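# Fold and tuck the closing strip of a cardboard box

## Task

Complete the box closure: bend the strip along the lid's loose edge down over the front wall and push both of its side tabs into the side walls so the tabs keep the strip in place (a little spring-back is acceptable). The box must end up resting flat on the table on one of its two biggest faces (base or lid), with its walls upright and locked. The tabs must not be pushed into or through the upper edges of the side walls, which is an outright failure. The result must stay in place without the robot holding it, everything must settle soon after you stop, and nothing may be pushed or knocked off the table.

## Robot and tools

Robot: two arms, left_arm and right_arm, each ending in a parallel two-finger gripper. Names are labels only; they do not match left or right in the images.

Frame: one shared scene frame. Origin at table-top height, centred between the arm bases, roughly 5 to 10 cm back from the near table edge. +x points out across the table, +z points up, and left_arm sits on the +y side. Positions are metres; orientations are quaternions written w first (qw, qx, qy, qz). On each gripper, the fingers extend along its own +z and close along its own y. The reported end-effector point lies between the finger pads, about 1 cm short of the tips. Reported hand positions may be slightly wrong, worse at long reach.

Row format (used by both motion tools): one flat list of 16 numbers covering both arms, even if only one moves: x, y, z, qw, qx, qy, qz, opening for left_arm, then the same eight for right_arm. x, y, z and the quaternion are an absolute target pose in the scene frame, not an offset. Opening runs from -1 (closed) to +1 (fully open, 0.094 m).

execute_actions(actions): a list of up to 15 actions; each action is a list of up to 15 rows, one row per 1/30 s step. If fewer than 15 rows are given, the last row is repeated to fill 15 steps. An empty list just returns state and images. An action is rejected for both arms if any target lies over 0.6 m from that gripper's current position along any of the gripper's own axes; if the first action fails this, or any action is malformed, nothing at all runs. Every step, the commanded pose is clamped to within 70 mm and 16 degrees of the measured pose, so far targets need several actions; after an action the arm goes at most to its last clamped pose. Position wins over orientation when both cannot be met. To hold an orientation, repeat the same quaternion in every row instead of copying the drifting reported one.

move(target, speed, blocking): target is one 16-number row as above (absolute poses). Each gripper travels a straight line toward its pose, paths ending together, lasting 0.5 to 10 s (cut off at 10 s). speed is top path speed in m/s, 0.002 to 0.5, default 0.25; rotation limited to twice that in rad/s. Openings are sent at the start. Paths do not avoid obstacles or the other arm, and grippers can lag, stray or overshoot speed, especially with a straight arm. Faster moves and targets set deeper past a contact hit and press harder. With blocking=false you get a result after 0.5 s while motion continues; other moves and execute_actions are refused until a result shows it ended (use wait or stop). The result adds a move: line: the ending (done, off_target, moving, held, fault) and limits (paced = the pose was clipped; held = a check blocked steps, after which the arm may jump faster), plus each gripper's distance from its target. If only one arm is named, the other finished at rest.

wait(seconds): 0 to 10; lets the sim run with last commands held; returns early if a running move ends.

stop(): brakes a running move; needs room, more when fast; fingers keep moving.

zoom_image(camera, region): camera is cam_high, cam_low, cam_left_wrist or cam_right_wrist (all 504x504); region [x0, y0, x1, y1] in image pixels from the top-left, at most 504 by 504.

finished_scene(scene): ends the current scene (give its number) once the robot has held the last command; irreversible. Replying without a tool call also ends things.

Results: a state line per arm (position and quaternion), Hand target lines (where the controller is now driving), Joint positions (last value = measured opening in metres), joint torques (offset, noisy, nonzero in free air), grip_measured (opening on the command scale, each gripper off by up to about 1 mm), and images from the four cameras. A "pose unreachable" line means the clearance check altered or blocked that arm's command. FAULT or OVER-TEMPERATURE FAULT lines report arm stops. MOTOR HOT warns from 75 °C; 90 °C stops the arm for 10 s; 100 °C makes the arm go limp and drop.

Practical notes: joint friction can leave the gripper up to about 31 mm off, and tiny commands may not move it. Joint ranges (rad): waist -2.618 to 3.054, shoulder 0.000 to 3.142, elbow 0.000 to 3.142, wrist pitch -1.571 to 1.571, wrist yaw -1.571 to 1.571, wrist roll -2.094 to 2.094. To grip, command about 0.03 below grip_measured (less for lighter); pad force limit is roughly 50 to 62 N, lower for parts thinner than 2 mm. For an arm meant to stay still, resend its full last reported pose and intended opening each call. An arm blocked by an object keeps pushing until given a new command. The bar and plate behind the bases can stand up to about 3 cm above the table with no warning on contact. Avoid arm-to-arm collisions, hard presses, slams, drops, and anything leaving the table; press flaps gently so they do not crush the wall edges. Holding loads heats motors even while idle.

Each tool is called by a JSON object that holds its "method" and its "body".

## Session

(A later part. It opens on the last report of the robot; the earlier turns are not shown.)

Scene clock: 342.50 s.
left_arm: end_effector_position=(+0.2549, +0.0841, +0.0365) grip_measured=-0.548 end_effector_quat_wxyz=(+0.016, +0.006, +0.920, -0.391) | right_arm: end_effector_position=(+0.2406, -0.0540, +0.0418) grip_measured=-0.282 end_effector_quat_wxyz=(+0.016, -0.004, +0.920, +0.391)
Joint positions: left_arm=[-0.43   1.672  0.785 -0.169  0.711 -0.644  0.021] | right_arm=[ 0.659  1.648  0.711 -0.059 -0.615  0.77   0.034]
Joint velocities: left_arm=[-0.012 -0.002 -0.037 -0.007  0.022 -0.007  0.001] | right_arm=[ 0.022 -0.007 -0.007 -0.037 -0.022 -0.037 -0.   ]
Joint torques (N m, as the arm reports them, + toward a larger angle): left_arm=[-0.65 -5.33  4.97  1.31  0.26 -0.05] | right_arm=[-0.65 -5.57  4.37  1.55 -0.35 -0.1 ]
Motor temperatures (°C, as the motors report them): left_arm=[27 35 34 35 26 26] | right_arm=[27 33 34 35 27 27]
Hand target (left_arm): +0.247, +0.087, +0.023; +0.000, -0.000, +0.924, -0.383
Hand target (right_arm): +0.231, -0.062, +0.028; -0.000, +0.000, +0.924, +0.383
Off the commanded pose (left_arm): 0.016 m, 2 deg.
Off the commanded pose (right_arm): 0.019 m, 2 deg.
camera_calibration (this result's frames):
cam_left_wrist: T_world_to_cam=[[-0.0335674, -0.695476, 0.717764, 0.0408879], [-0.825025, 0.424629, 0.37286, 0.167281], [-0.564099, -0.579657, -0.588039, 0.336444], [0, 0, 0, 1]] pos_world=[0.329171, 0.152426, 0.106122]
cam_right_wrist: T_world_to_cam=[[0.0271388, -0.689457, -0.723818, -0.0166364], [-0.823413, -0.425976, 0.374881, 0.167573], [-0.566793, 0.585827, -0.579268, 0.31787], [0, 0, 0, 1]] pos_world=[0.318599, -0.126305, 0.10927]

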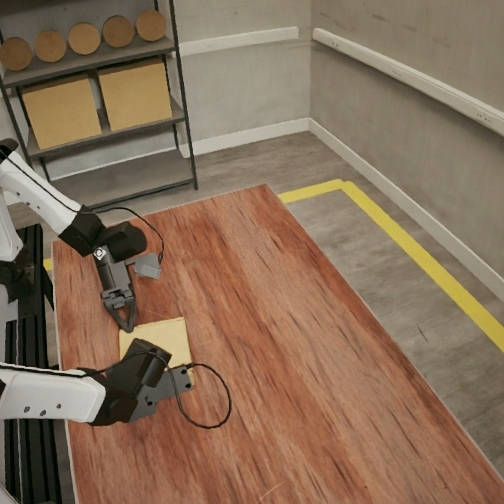

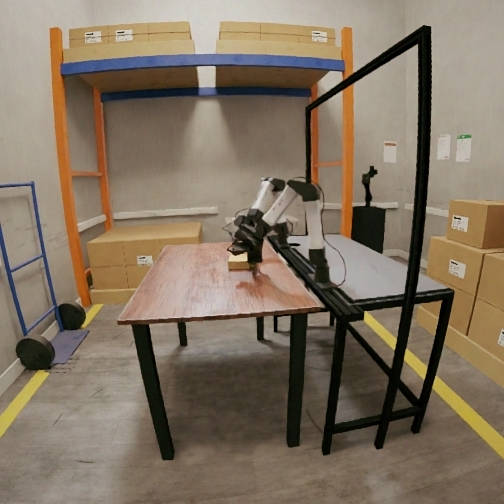

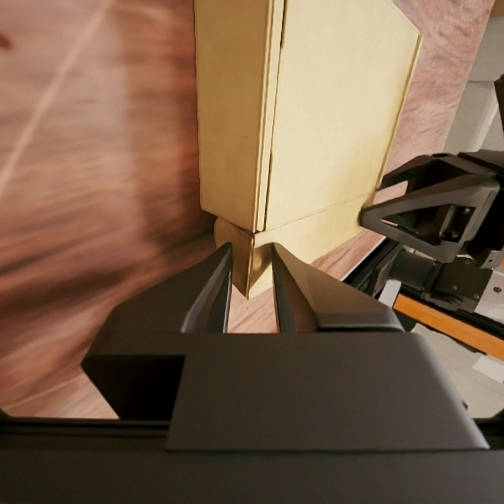

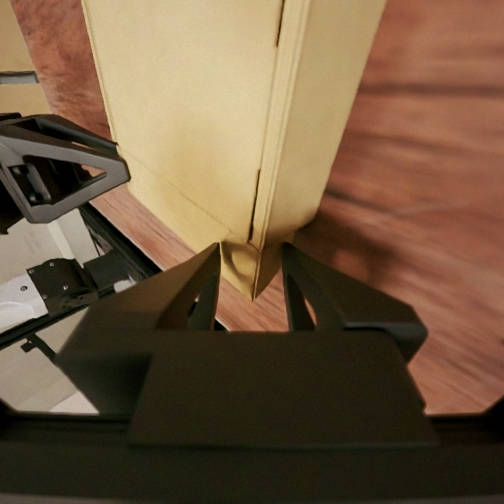

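{"method": "execute_actions", "body": {"actions": [[[0.248,0.087,0.019,0,0,0.924,-0.383,-0.54, 0.231,-0.062,0.028,0,0,0.924,0.383,-0.24]],[[0.248,0.087,0.017,0,0,0.924,-0.383,-0.54, 0.231,-0.062,0.028,0,0,0.924,0.383,-0.2]],[[0.248,0.087,0.017,0,0,0.924,-0.383,-0.54, 0.231,-0.062,0.028,0,0,0.924,0.383,-0.16]]]}}

{"method": "zoom_image", "body": {"camera": "cam_right_wrist", "region": [170, 170, 340, 320]}}

{"method": "zoom_image", "body": {"camera": "cam_left_wrist", "region": [160, 170, 330, 320]}}

Scene clock: 349.23 s.
left_arm: end_effector_position=(+0.2571, +0.0819, +0.0355) grip_measured=-0.541 end_effector_quat_wxyz=(+0.019, +0.010, +0.918, -0.396) | right_arm: end_effector_position=(+0.2406, -0.0540, +0.0418) grip_measured=-0.162 end_effector_quat_wxyz=(+0.016, -0.004, +0.920, +0.391)
Joint positions: left_arm=[-0.43   1.684  0.785 -0.145  0.718 -0.644  0.022] | right_arm=[ 0.659  1.648  0.711 -0.059 -0.615  0.77   0.039]
Joint velocities: left_arm=[ 0.002 -0.002 -0.007 -0.022  0.007 -0.007  0.   ] | right_arm=[-0.002  0.012 -0.007  0.037  0.066  0.022 -0.   ]
Joint torques (N m, as the arm reports them, + toward a larger angle): left_arm=[-0.72 -5.3   4.37  1.32  0.18 -0.07] | right_arm=[-0.75 -5.77  4.19  1.54 -0.37 -0.08]
Motor temperatures (°C, as the motors report them): left_arm=[27 35 33 35 26 26] | right_arm=[27 32 34 35 27 27]
Hand target (left_arm): +0.247, +0.087, +0.018; +0.000, -0.000, +0.924, -0.383
Hand target (right_arm): +0.231, -0.062, +0.028; -0.000, +0.000, +0.924, +0.383
Off the commanded pose (left_arm): 0.021 m, 3 deg.
Off the commanded pose (right_arm): 0.019 m, 2 deg.
camera_calibration (this result's frames):
cam_left_wrist: T_world_to_cam=[[-0.0416076, -0.687156, 0.725317, 0.0412601], [-0.826042, 0.432045, 0.361928, 0.170448], [-0.562071, -0.584083, -0.585596, 0.335588], [0, 0, 0, 1]] pos_world=[0.331138, 0.150722, 0.104902]
cam_right_wrist: T_world_to_cam=[[0.0271388, -0.689457, -0.723818, -0.0166364], [-0.823413, -0.425976, 0.374881, 0.167573], [-0.566793, 0.585827, -0.579268, 0.31787], [0, 0, 0, 1]] pos_world=[0.318599, -0.126305, 0.10927]

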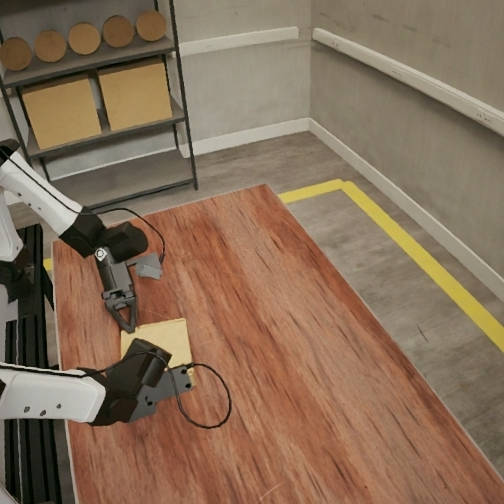

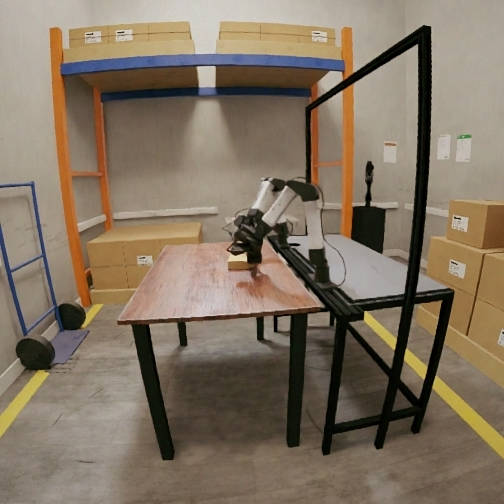

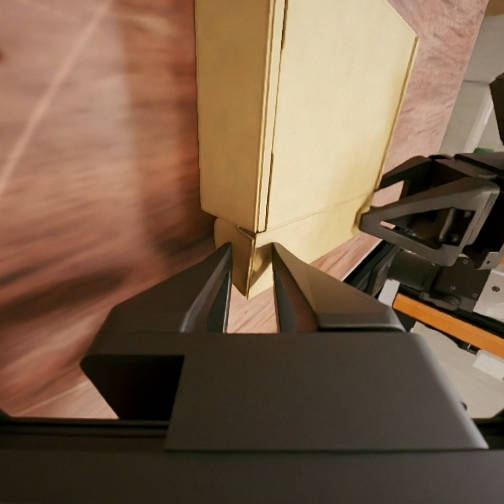

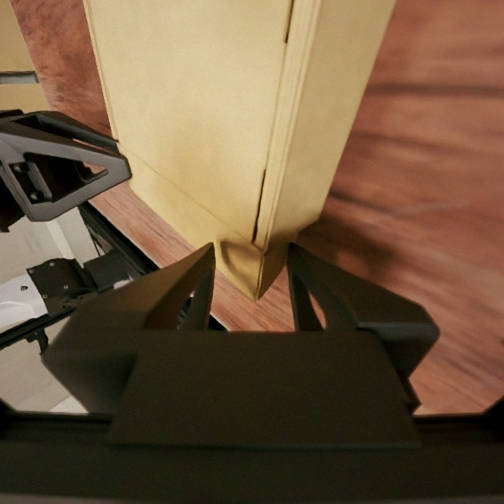

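Region (170, 170, 340, 320) of cam_right_wrist's 504x504 image, scaled by 2.965, with more detail than that image has; it fills the top 445 rows of this view, and the rest is white.

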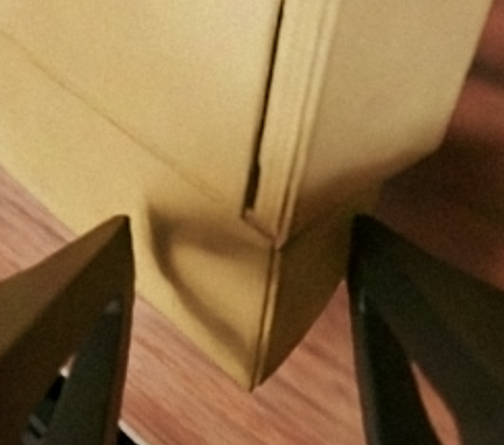

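Region (160, 170, 330, 320) of cam_left_wrist's 504x504 image, scaled by 2.965, with more detail than that image has; it fills the top 445 rows of this view, and the rest is white.

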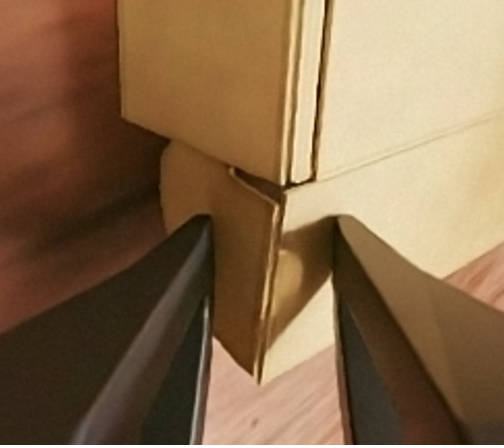

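Box shifted 2mm with left. Move right outward slowly.

{"method": "execute_actions", "body": {"actions": [[[0.248,0.087,0.017,0,0,0.924,-0.383,-0.54, 0.231,-0.064,0.028,0,0,0.924,0.383,-0.16]],[[0.248,0.087,0.017,0,0,0.924,-0.383,-0.54, 0.231,-0.066,0.028,0,0,0.924,0.383,-0.16]],[[0.248,0.087,0.017,0,0,0.924,-0.383,-0.54, 0.231,-0.066,0.028,0,0,0.924,0.383,-0.16]]]}}

{"method": "zoom_image", "body": {"camera": "cam_right_wrist", "region": [170, 170, 340, 320]}}

{"method": "zoom_image", "body": {"camera": "cam_left_wrist", "region": [160, 170, 330, 320]}}

Scene clock: 354.90 s.
left_arm: end_effector_position=(+0.2576, +0.0816, +0.0358) grip_measured=-0.541 end_effector_quat_wxyz=(+0.020, +0.010, +0.918, -0.396) | right_arm: end_effector_position=(+0.2437, -0.0566, +0.0420) grip_measured=-0.162 end_effector_quat_wxyz=(+0.020, -0.005, +0.920, +0.392)
Joint positions: left_arm=[-0.43   1.684  0.785 -0.142  0.718 -0.644  0.022] | right_arm=[ 0.647  1.648  0.711 -0.059 -0.619  0.757  0.039]
Joint velocities: left_arm=[ 0.017 -0.007 -0.002  0.081 -0.066  0.007 -0.   ] | right_arm=[ 0.002  0.002 -0.007 -0.022 -0.007 -0.007  0.001]
Joint torques (N m, as the arm reports them, + toward a larger angle): left_arm=[-0.72 -5.36  4.34  1.28  0.19 -0.08] | right_arm=[-0.66 -5.96  3.84  1.48 -0.35 -0.08]
Motor temperatures (°C, as the motors report them): left_arm=[27 34 33 35 26 26] | right_arm=[27 32 34 35 27 27]
Hand target (left_arm): +0.247, +0.087, +0.018; +0.000, -0.000, +0.924, -0.383
Hand target (right_arm): +0.231, -0.066, +0.028; -0.000, +0.000, +0.924, +0.383
Off the commanded pose (left_arm): 0.022 m, 3 deg.
Off the commanded pose (right_arm): 0.021 m, 3 deg.
camera_calibration (this result's frames):
cam_left_wrist: T_world_to_cam=[[-0.0436504, -0.686148, 0.726151, 0.0413055], [-0.826978, 0.432628, 0.359084, 0.171148], [-0.560538, -0.584837, -0.586314, 0.335573], [0, 0, 0, 1]] pos_world=[0.33144, 0.150554, 0.105301]
cam_right_wrist: T_world_to_cam=[[0.0314487, -0.688392, -0.724657, -0.0193021], [-0.827089, -0.424997, 0.367834, 0.170123], [-0.561191, 0.587787, -0.582727, 0.320127], [0, 0, 0, 1]] pos_world=[0.320966, -0.129152, 0.109982]

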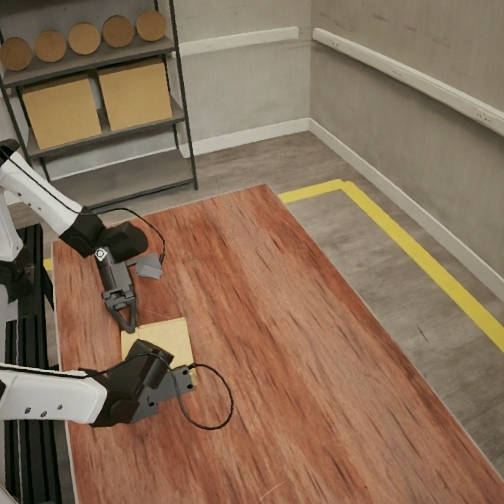

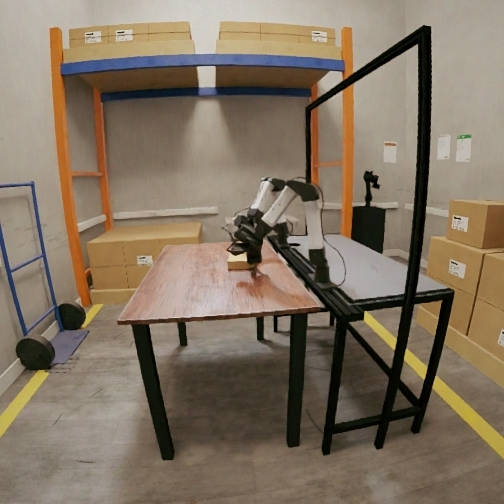

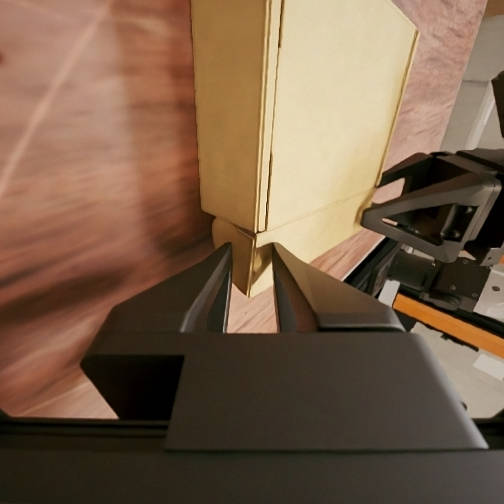

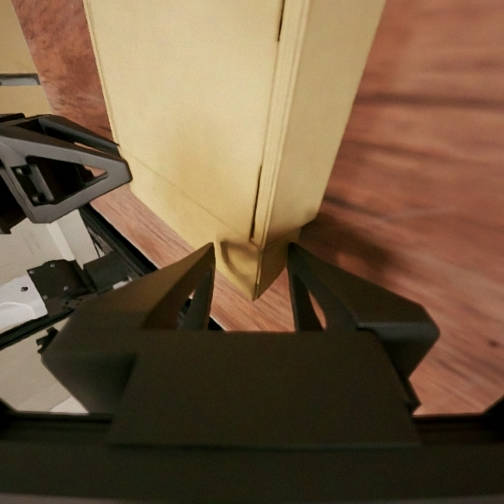

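Region (170, 170, 340, 320) of cam_right_wrist's 504x504 image, scaled by 2.965, with more detail than that image has; it fills the top 445 rows of this view, and the rest is white.

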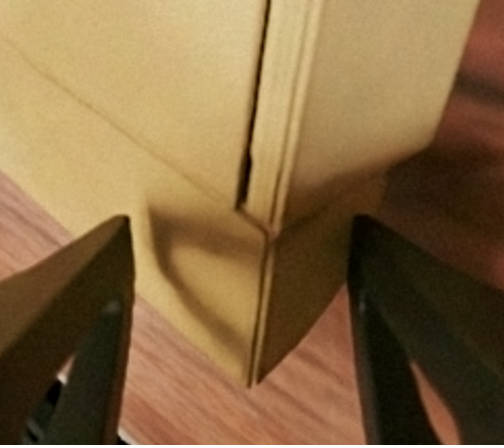

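Region (160, 170, 330, 320) of cam_left_wrist's 504x504 image, scaled by 2.965, with more detail than that image has; it fills the top 445 rows of this view, and the rest is white.

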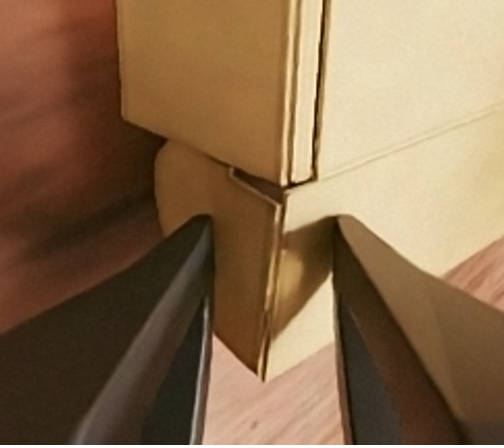

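{"method": "execute_actions", "body": {"actions": [[[0.248,0.088,0.015,0,0,0.924,-0.383,-0.54, 0.231,-0.066,0.028,0,0,0.924,0.383,-0.12]],[[0.246,0.089,0.012,0,0,0.924,-0.383,-0.54, 0.231,-0.066,0.026,0,0,0.924,0.383,-0.09]],[[0.245,0.09,0.009,0,0,0.924,-0.383,-0.54, 0.231,-0.066,0.024,0,0,0.924,0.383,-0.09]],[[0.245,0.09,0.009,0,0,0.924,-0.383,-0.54, 0.231,-0.066,0.024,0,0,0.924,0.383,-0.09]]]}}

{"method": "zoom_image", "body": {"camera": "cam_right_wrist", "region": [170, 170, 340, 320]}}

{"method": "zoom_image", "body": {"camera": "cam_left_wrist", "region": [160, 170, 330, 320]}}

Scene clock: 361.57 s.
left_arm: end_effector_position=(+0.2554, +0.0809, +0.0336) grip_measured=-0.541 end_effector_quat_wxyz=(+0.025, +0.016, +0.914, -0.406) | right_arm: end_effector_position=(+0.2401, -0.0586, +0.0384) grip_measured=-0.092 end_effector_quat_wxyz=(+0.017, -0.005, +0.920, +0.391)
Joint positions: left_arm=[-0.43   1.684  0.756 -0.092  0.731 -0.644  0.022] | right_arm=[ 0.647  1.648  0.695 -0.05  -0.62   0.757  0.043]
Joint velocities: left_arm=[ 0.002  0.012  0.012  0.051 -0.007  0.066  0.   ] | right_arm=[-0.002 -0.022 -0.007  0.037  0.007 -0.037  0.002]
Joint torques (N m, as the arm reports them, + toward a larger angle): left_arm=[-0.38 -4.58  4.32  1.18  0.08 -0.01] | right_arm=[-0.75 -5.08  4.23  1.6  -0.34 -0.1 ]
Motor temperatures (°C, as the motors report them): left_arm=[27 34 33 35 26 26] | right_arm=[27 32 33 35 27 27]
Hand target (left_arm): +0.244, +0.090, +0.011; +0.000, -0.000, +0.924, -0.383
Hand target (right_arm): +0.231, -0.066, +0.024; -0.000, +0.000, +0.924, +0.383
Off the commanded pose (left_arm): 0.028 m, 4 deg.
Off the commanded pose (right_arm): 0.019 m, 2 deg.
camera_calibration (this result's frames):
cam_left_wrist: T_world_to_cam=[[-0.0586691, -0.671224, 0.738929, 0.0445195], [-0.828807, 0.445349, 0.338738, 0.170558], [-0.55645, -0.592557, -0.582443, 0.332128], [0, 0, 0, 1]] pos_world=[0.328784, 0.150729, 0.102775]
cam_right_wrist: T_world_to_cam=[[0.0278929, -0.690294, -0.722991, -0.0225046], [-0.824066, -0.425271, 0.374246, 0.166692], [-0.565807, 0.585353, -0.58071, 0.318132], [0, 0, 0, 1]] pos_world=[0.317994, -0.130865, 0.106088]

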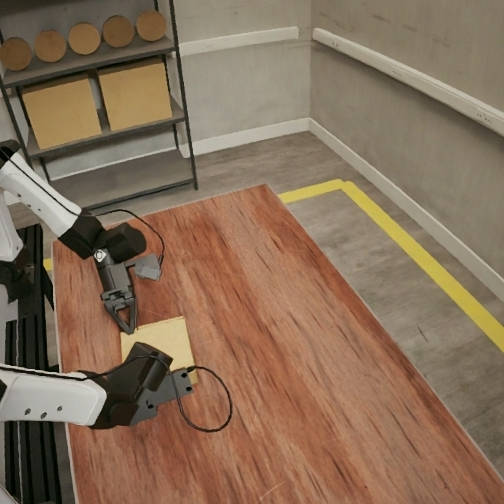

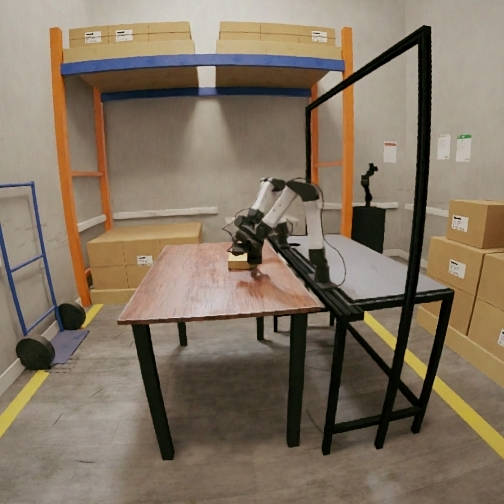

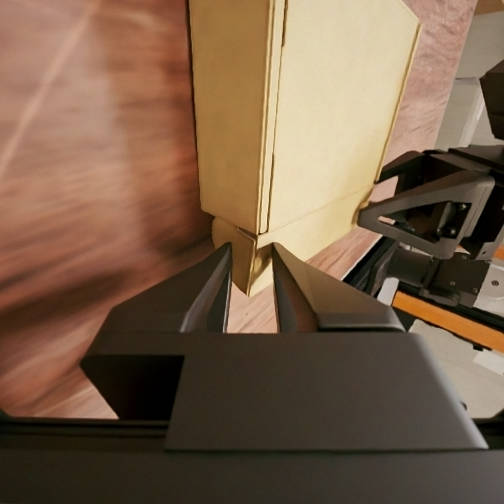

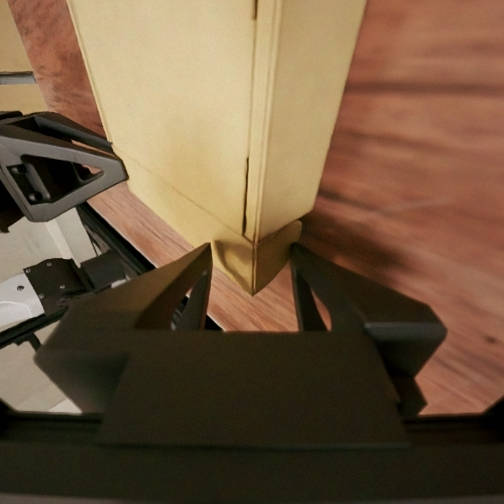

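Region (170, 170, 340, 320) of cam_right_wrist's 504x504 image, scaled by 2.965, with more detail than that image has; it fills the top 445 rows of this view, and the rest is white.

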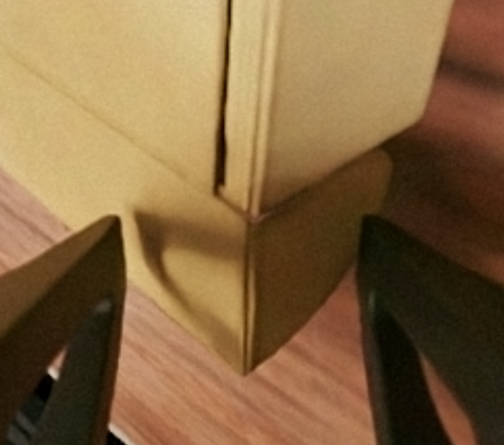

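Region (160, 170, 330, 320) of cam_left_wrist's 504x504 image, scaled by 2.965, with more detail than that image has; it fills the top 445 rows of this view, and the rest is white.

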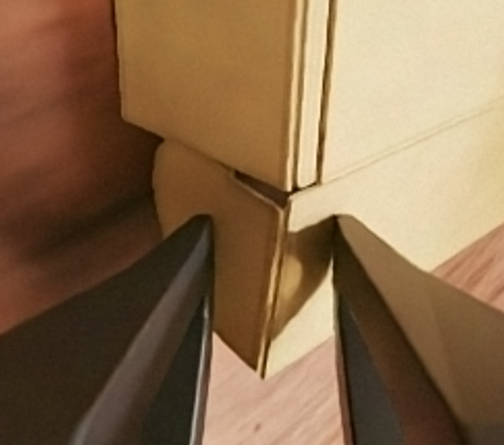

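{"method": "execute_actions", "body": {"actions": [[[0.245,0.09,0.012,0,0,0.924,-0.383,-0.52, 0.231,-0.066,0.024,0,0,0.924,0.383,-0.13]],[[0.245,0.09,0.012,0,0,0.924,-0.383,-0.5, 0.231,-0.066,0.024,0,0,0.924,0.383,-0.13]],[[0.245,0.09,0.012,0,0,0.924,-0.383,-0.48, 0.231,-0.066,0.024,0,0,0.924,0.383,-0.13]]]}}

{"method": "zoom_image", "body": {"camera": "cam_right_wrist", "region": [210, 190, 330, 300]}}

{"method": "zoom_image", "body": {"camera": "cam_left_wrist", "region": [180, 190, 300, 300]}}

Scene clock: 368.87 s.
left_arm: end_effector_position=(+0.2560, +0.0813, +0.0332) grip_measured=-0.482 end_effector_quat_wxyz=(+0.027, +0.015, +0.914, -0.404) | right_arm: end_effector_position=(+0.2402, -0.0585, +0.0384) grip_measured=-0.128 end_effector_quat_wxyz=(+0.017, -0.005, +0.920, +0.391)
Joint positions: left_arm=[-0.43   1.684  0.756 -0.092  0.727 -0.644  0.024] | right_arm=[ 0.647  1.648  0.695 -0.05  -0.62   0.756  0.041]
Joint velocities: left_arm=[-0.017 -0.007  0.002 -0.007  0.095 -0.066 -0.   ] | right_arm=[-0.002  0.017  0.002  0.066 -0.037  0.007 -0.001]
Joint torques (N m, as the arm reports them, + toward a larger angle): left_arm=[-0.46 -5.14  4.61  1.05  0.12 -0.03] | right_arm=[-0.82 -5.23  4.31  1.54 -0.35 -0.04]
Motor temperatures (°C, as the motors report them): left_arm=[27 34 33 35 26 26] | right_arm=[27 32 33 36 27 27]
Hand target (left_arm): +0.244, +0.090, +0.013; +0.000, -0.000, +0.924, -0.383
Hand target (right_arm): +0.231, -0.066, +0.024; -0.000, +0.000, +0.924, +0.383
Off the commanded pose (left_arm): 0.025 m, 4 deg.
Off the commanded pose (right_arm): 0.019 m, 2 deg.
camera_calibration (this result's frames):
cam_left_wrist: T_world_to_cam=[[-0.058537, -0.67395, 0.736454, 0.0454231], [-0.830442, 0.442289, 0.338744, 0.171603], [-0.554022, -0.591753, -0.585567, 0.331819], [0, 0, 0, 1]] pos_world=[0.329, 0.15107, 0.102721]
cam_right_wrist: T_world_to_cam=[[0.0285029, -0.690141, -0.723113, -0.0225819], [-0.824175, -0.425564, 0.373673, 0.166771], [-0.565618, 0.585321, -0.580927, 0.318128], [0, 0, 0, 1]] pos_world=[0.318031, -0.13082, 0.106162]

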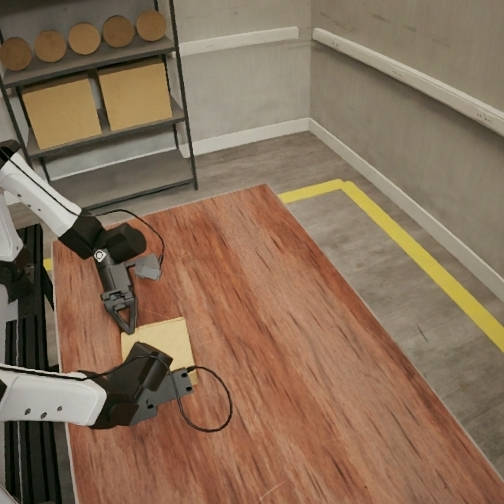

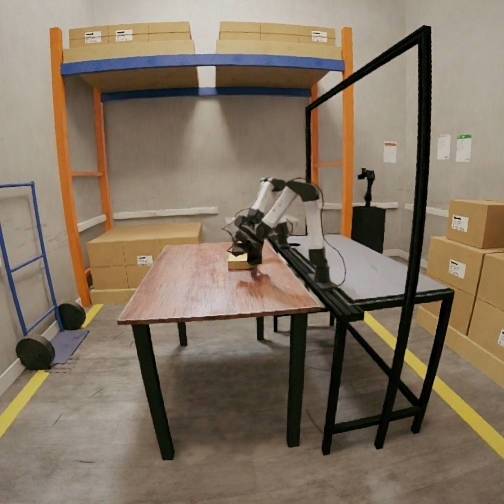

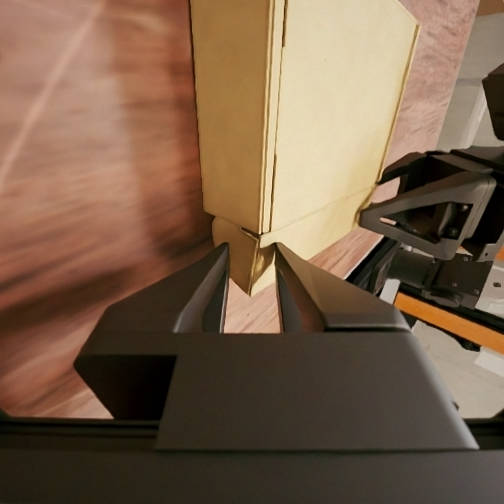

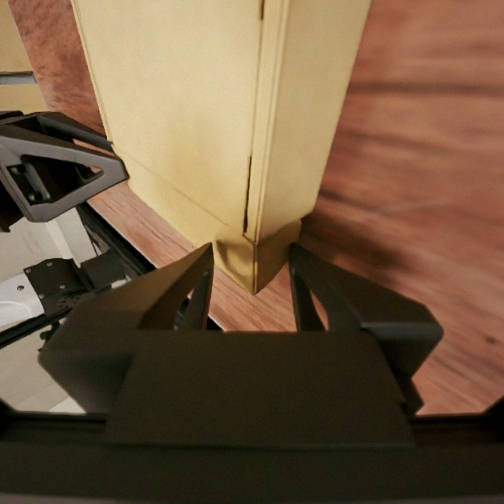

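Region (210, 190, 330, 300) of cam_right_wrist's 504x504 image, scaled by 4.200, with more detail than that image has; it fills the top 462 rows of this view, and the rest is white.

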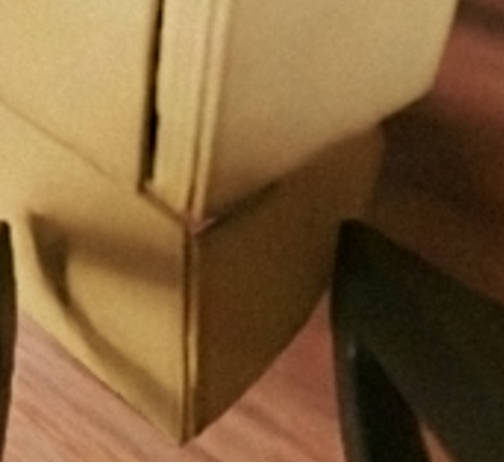

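Region (180, 190, 300, 300) of cam_left_wrist's 504x504 image, scaled by 4.200, with more detail than that image has; it fills the top 462 rows of this view, and the rest is white.

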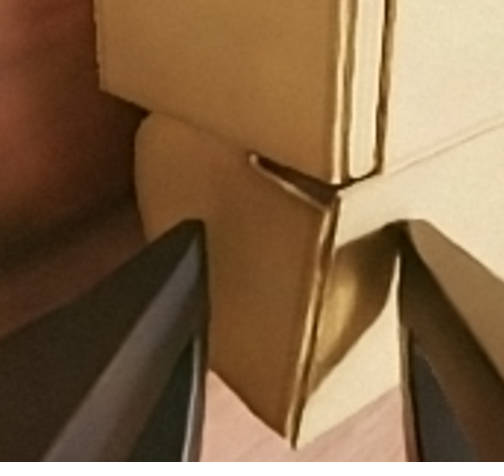

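Box settled and strip rotated a bit—likely entering. Press the left further.

{"method": "execute_actions", "body": {"actions": [[[0.243,0.09,0.008,0,0,0.924,-0.383,-0.48, 0.231,-0.066,0.024,0,0,0.924,0.383,-0.13]],[[0.241,0.09,0.004,0,0,0.924,-0.383,-0.48, 0.231,-0.066,0.024,0,0,0.924,0.383,-0.13]],[[0.241,0.09,0.004,0,0,0.924,-0.383,-0.48, 0.231,-0.066,0.024,0,0,0.924,0.383,-0.13]]]}}

{"method": "zoom_image", "body": {"camera": "cam_right_wrist", "region": [210, 190, 330, 300]}}

{"method": "zoom_image", "body": {"camera": "cam_left_wrist", "region": [180, 190, 300, 300]}}

Scene clock: 375.17 s.
left_arm: end_effector_position=(+0.2506, +0.0824, +0.0288) grip_measured=-0.481 end_effector_quat_wxyz=(+0.024, +0.017, +0.913, -0.406) | right_arm: end_effector_position=(+0.2402, -0.0584, +0.0385) grip_measured=-0.128 end_effector_quat_wxyz=(+0.017, -0.005, +0.920, +0.391)
Joint positions: left_arm=[-0.433  1.684  0.729 -0.065  0.734 -0.644  0.024] | right_arm=[ 0.647  1.648  0.695 -0.05  -0.621  0.756  0.041]
Joint velocities: left_arm=[-0.007 -0.017 -0.002 -0.022 -0.022  0.022 -0.   ] | right_arm=[ 0.007  0.012 -0.007  0.022  0.022 -0.007 -0.001]
Joint torques (N m, as the arm reports them, + toward a larger angle): left_arm=[-0.84 -4.17  4.32  1.23  0.03 -0.1 ] | right_arm=[-0.86 -5.04  4.07  1.56 -0.38 -0.05]
Motor temperatures (°C, as the motors report them): left_arm=[27 33 33 35 26 26] | right_arm=[27 32 33 36 27 27]
Hand target (left_arm): +0.240, +0.091, +0.006; +0.000, -0.000, +0.924, -0.383
Hand target (right_arm): +0.231, -0.066, +0.024; -0.000, +0.000, +0.924, +0.383
Off the commanded pose (left_arm): 0.028 m, 4 deg.
Off the commanded pose (right_arm): 0.019 m, 2 deg.
camera_calibration (this result's frames):
cam_left_wrist: T_world_to_cam=[[-0.0599238, -0.669821, 0.740101, 0.0489249], [-0.826818, 0.448713, 0.339158, 0.166727], [-0.559268, -0.591606, -0.580708, 0.328045], [0, 0, 0, 1]] pos_world=[0.324249, 0.152032, 0.0977425]
cam_right_wrist: T_world_to_cam=[[0.0287439, -0.689584, -0.723635, -0.0224355], [-0.82399, -0.426171, 0.373388, 0.166679], [-0.565875, 0.585535, -0.58046, 0.318166], [0, 0, 0, 1]] pos_world=[0.318029, -0.130735, 0.106212]

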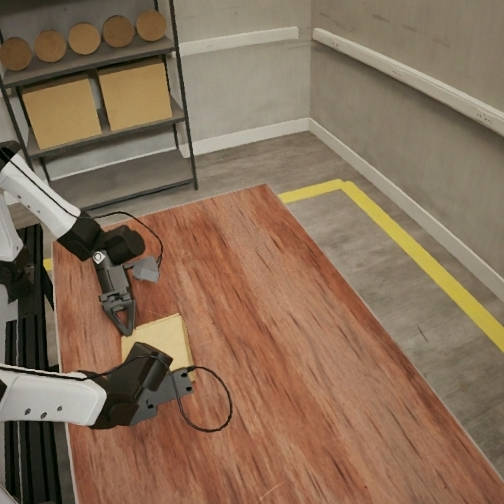

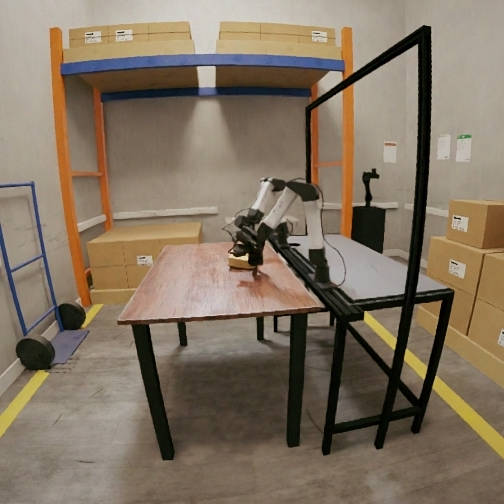

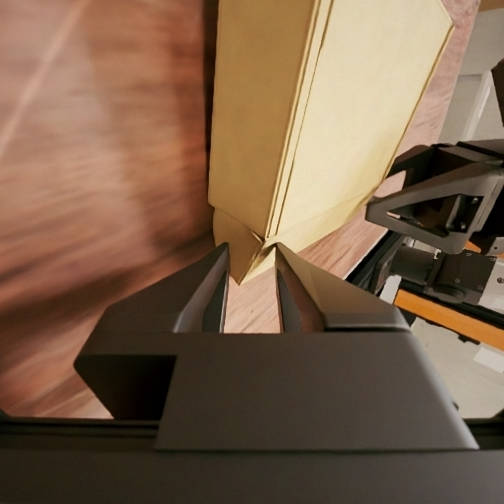

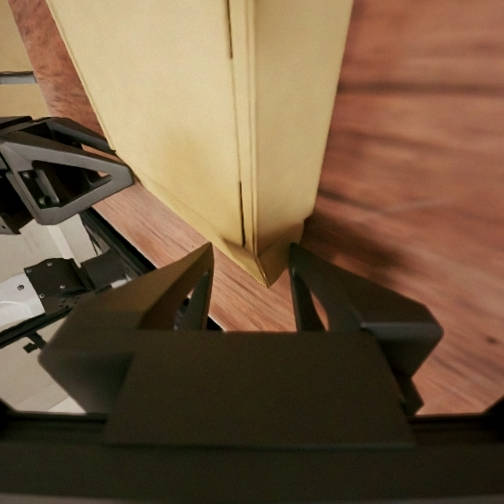

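Region (210, 190, 330, 300) of cam_right_wrist's 504x504 image, scaled by 4.200, with more detail than that image has; it fills the top 462 rows of this view, and the rest is white.

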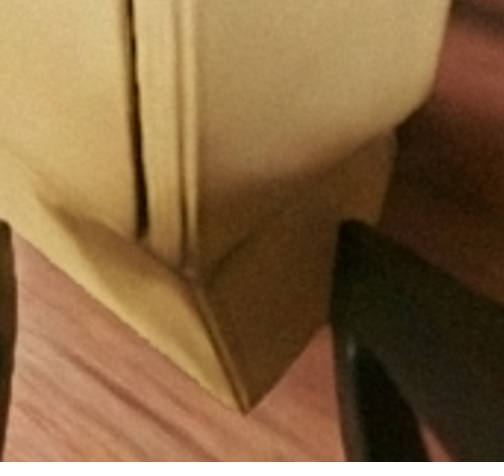

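Region (180, 190, 300, 300) of cam_left_wrist's 504x504 image, scaled by 4.200, with more detail than that image has; it fills the top 462 rows of this view, and the rest is white.

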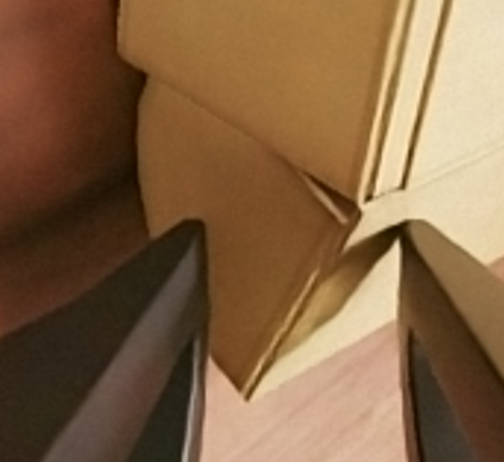

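{"method": "move", "body": {"target": [0.241,0.09,0.004,0,0,0.924,-0.383,-0.48, 0.24,-0.09,0.09,0,0,0.924,0.383,-0.13], "speed": 0.04}}

{"method": "move", "body": {"target": [0.241,0.09,0.004,0,0,0.924,-0.383,-0.48, 0.33,-0.03,0.1,0,0,0.924,0.383,-1], "speed": 0.08}}

{"method": "move", "body": {"target": [0.241,0.09,0.004,0,0,0.924,-0.383,-0.48, 0.32,-0.03,0.04,0,0,0.924,0.383,-1], "speed": 0.025}}

Scene clock: 381.30 s.
left_arm: end_effector_position=(+0.2496, +0.0822, +0.0260) grip_measured=-0.481 end_effector_quat_wxyz=(+0.019, +0.016, +0.913, -0.406) | right_arm: end_effector_position=(+0.2346, -0.0919, +0.0789) grip_measured=-0.128 end_effector_quat_wxyz=(-0.009, +0.006, +0.927, +0.375)
Joint positions: left_arm=[-0.433  1.695  0.729 -0.063  0.739 -0.644  0.024] | right_arm=[ 0.55   1.499  0.781 -0.418 -0.667  0.648  0.041]
Joint velocities: left_arm=[ 0.002 -0.007 -0.037 -0.037 -0.007 -0.007  0.   ] | right_arm=[ 0.012 -0.002 -0.017 -0.037 -0.066  0.022 -0.001]
Joint torques (N m, as the arm reports them, + toward a larger angle): left_arm=[-0.84 -4.91  4.35  1.2  -0.02 -0.1 ] | right_arm=[-0.87 -6.67  8.83  1.14 -0.43 -0.08]
Motor temperatures (°C, as the motors report them): left_arm=[27 33 33 35 26 26] | right_arm=[27 32 33 36 27 27]
Hand target (left_arm): +0.240, +0.091, +0.005; +0.000, -0.000, +0.924, -0.383
Hand target (right_arm): +0.240, -0.091, +0.090; +0.001, +0.000, +0.924, +0.382
Off the commanded pose (left_arm): 0.025 m, 4 deg.
Off the commanded pose (right_arm): 0.013 m, 2 deg.
move: off_target (left_arm, right_arm)
camera_calibration (this result's frames):
cam_left_wrist: T_world_to_cam=[[-0.0543159, -0.669702, 0.740641, 0.0494551], [-0.822593, 0.450476, 0.347003, 0.165556], [-0.56603, -0.590399, -0.57536, 0.327254], [0, 0, 0, 1]] pos_world=[0.324107, 0.151752, 0.0942122]
cam_right_wrist: T_world_to_cam=[[-0.0114905, -0.715079, -0.698949, -0.0109949], [-0.800662, -0.41215, 0.434824, 0.123691], [-0.599006, 0.564619, -0.567801, 0.362871], [0, 0, 0, 1]] pos_world=[0.31627, -0.161767, 0.14457]

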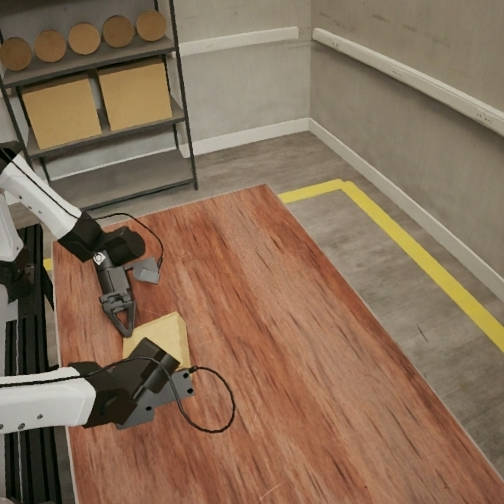

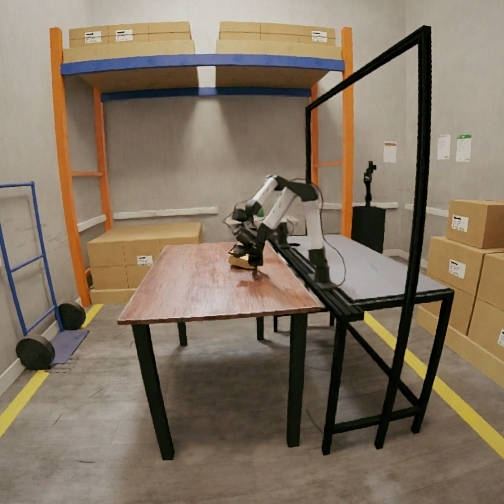

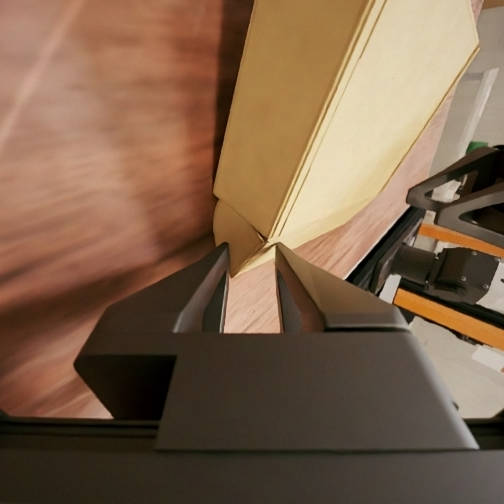

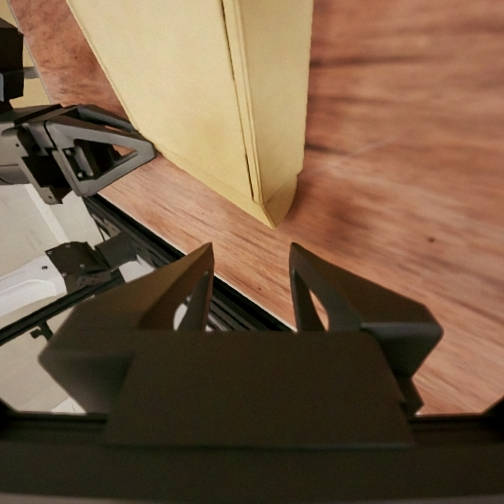

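Scene clock: 383.03 s.
left_arm: end_effector_position=(+0.2496, +0.0820, +0.0262) grip_measured=-0.481 end_effector_quat_wxyz=(+0.019, +0.017, +0.913, -0.407) | right_arm: end_effector_position=(+0.3303, -0.0345, +0.1015) grip_measured=-0.980 end_effector_quat_wxyz=(+0.009, -0.002, +0.922, +0.388)
Joint positions: left_arm=[-0.433  1.695  0.729 -0.062  0.74  -0.644  0.024] | right_arm=[ 0.563  1.839  1.243 -0.481 -0.667  0.666  0.001]
Joint velocities: left_arm=[ 0.012  0.007 -0.012 -0.022 -0.051 -0.066 -0.   ] | right_arm=[-0.037  0.032 -0.002 -0.051  0.022 -0.022  0.   ]
Joint torques (N m, as the arm reports them, + toward a larger angle): left_arm=[-0.83 -4.93  4.36  1.21 -0.03 -0.11] | right_arm=[ 0.52 -7.92  9.19  1.28 -0.23  0.06]
Motor temperatures (°C, as the motors report them): left_arm=[27 33 33 35 26 26] | right_arm=[27 32 34 36 27 27]
Hand target (left_arm): +0.240, +0.091, +0.005; +0.000, +0.000, +0.924, -0.383
Hand target (right_arm): +0.330, -0.031, +0.100; +0.000, +0.000, +0.924, +0.383
Off the commanded pose (left_arm): 0.025 m, 4 deg.
Off the commanded pose (right_arm): 0.005 m, 1 deg.
move: off_target (left_arm)
camera_calibration (this result's frames):
cam_left_wrist: T_world_to_cam=[[-0.054864, -0.668531, 0.741658, 0.049167], [-0.822265, 0.451634, 0.346276, 0.165371], [-0.566454, -0.590842, -0.574488, 0.327355], [0, 0, 0, 1]] pos_world=[0.324108, 0.151597, 0.0943322]
cam_right_wrist: T_world_to_cam=[[0.0164528, -0.69488, -0.718937, 0.040493], [-0.816762, -0.424092, 0.39121, 0.223507], [-0.57674, 0.580764, -0.574529, 0.394513], [0, 0, 0, 1]] pos_world=[0.409417, -0.106194, 0.168333]

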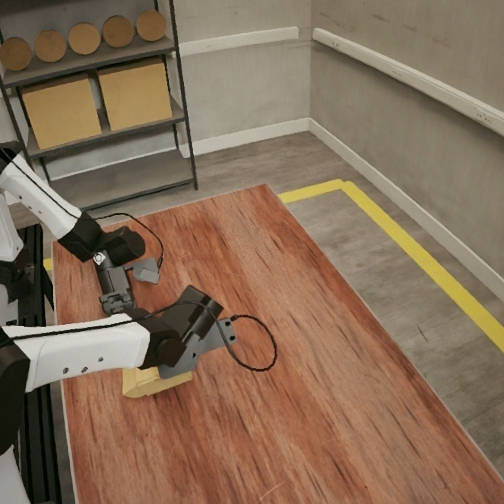

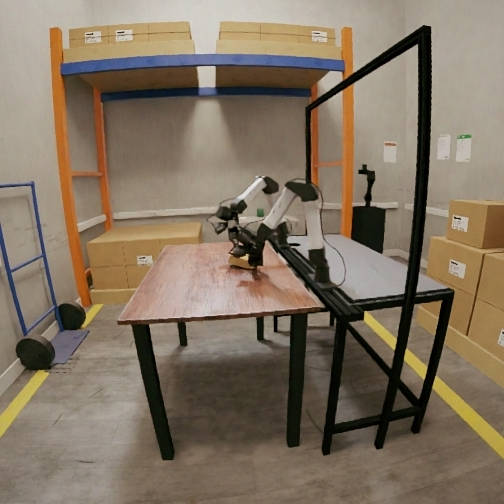

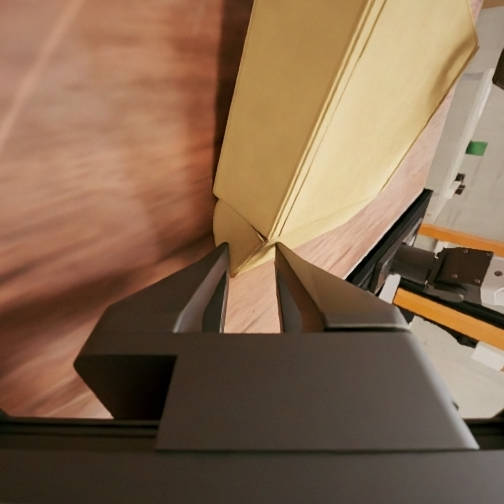

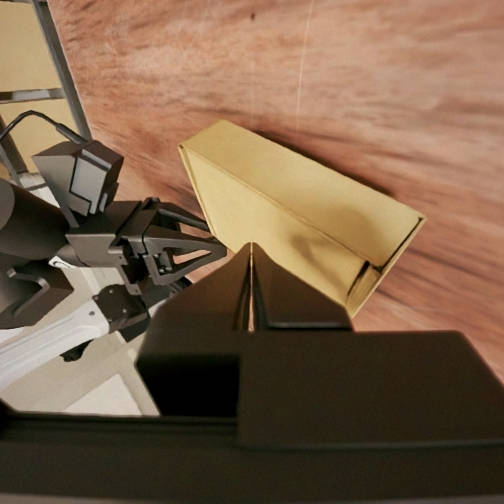

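Scene clock: 385.80 s.
left_arm: end_effector_position=(+0.2526, +0.0813, +0.0271) grip_measured=-0.481 end_effector_quat_wxyz=(+0.027, +0.019, +0.912, -0.408) | right_arm: end_effector_position=(+0.3318, -0.0261, +0.0604) grip_measured=-0.980 end_effector_quat_wxyz=(+0.021, -0.009, +0.917, +0.398)
Joint positions: left_arm=[-0.433  1.695  0.729 -0.047  0.734 -0.644  0.024] | right_arm=[ 0.578  1.912  1.142 -0.26  -0.667  0.683  0.001]
Joint velocities: left_arm=[-0.012  0.002 -0.017 -0.022  0.007  0.051 -0.001] | right_arm=[-0.007 -0.012 -0.017 -0.037 -0.022 -0.051 -0.   ]
Joint torques (N m, as the arm reports them, + toward a larger angle): left_arm=[-0.85 -4.98  4.42  1.08  0.02 -0.12] | right_arm=[ 0.52 -7.86  4.95  1.47 -0.2   0.09]
Motor temperatures (°C, as the motors report them): left_arm=[27 33 33 35 26 26] | right_arm=[27 32 34 36 27 27]
Hand target (left_arm): +0.240, +0.090, +0.006; +0.000, +0.000, +0.924, -0.383
Hand target (right_arm): +0.320, -0.030, +0.040; -0.000, -0.000, +0.924, +0.383
Off the commanded pose (left_arm): 0.027 m, 5 deg.
Off the commanded pose (right_arm): 0.024 m, 3 deg.
move: off_target (left_arm, right_arm)
camera_calibration (this result's frames):
cam_left_wrist: T_world_to_cam=[[-0.0651349, -0.667002, 0.742204, 0.0506292], [-0.828845, 0.450343, 0.331975, 0.17002], [-0.555675, -0.593548, -0.582174, 0.326886], [0, 0, 0, 1]] pos_world=[0.32586, 0.151225, 0.0962849]
cam_right_wrist: T_world_to_cam=[[0.0393967, -0.678002, -0.734003, 0.0104407], [-0.825549, -0.435938, 0.358368, 0.248964], [-0.562954, 0.591837, -0.576898, 0.362708], [0, 0, 0, 1]] pos_world=[0.409309, -0.099052, 0.127688]

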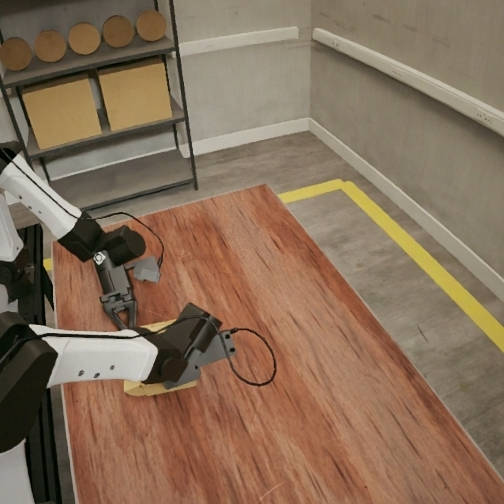

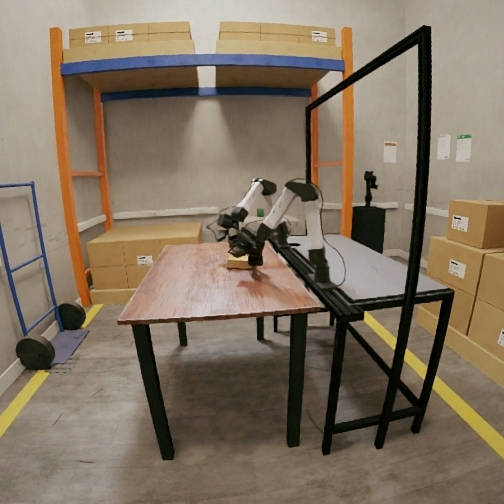

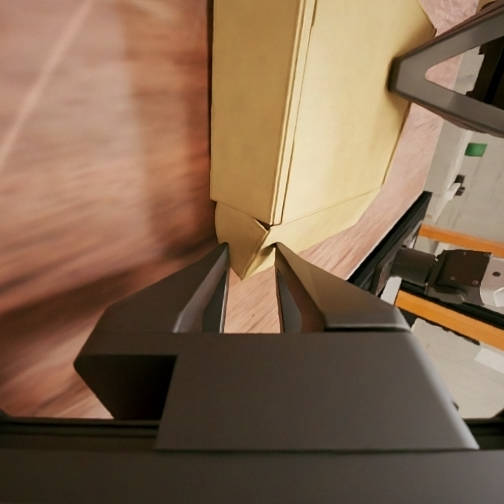

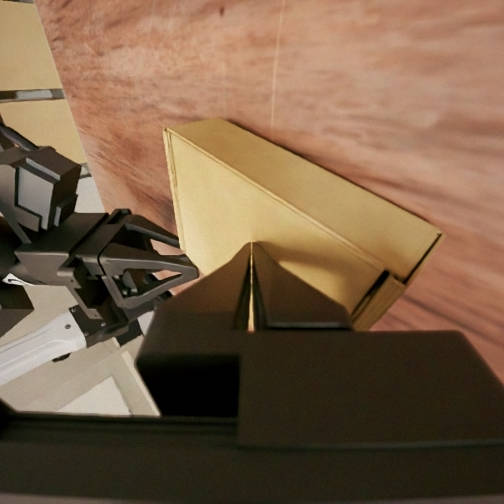

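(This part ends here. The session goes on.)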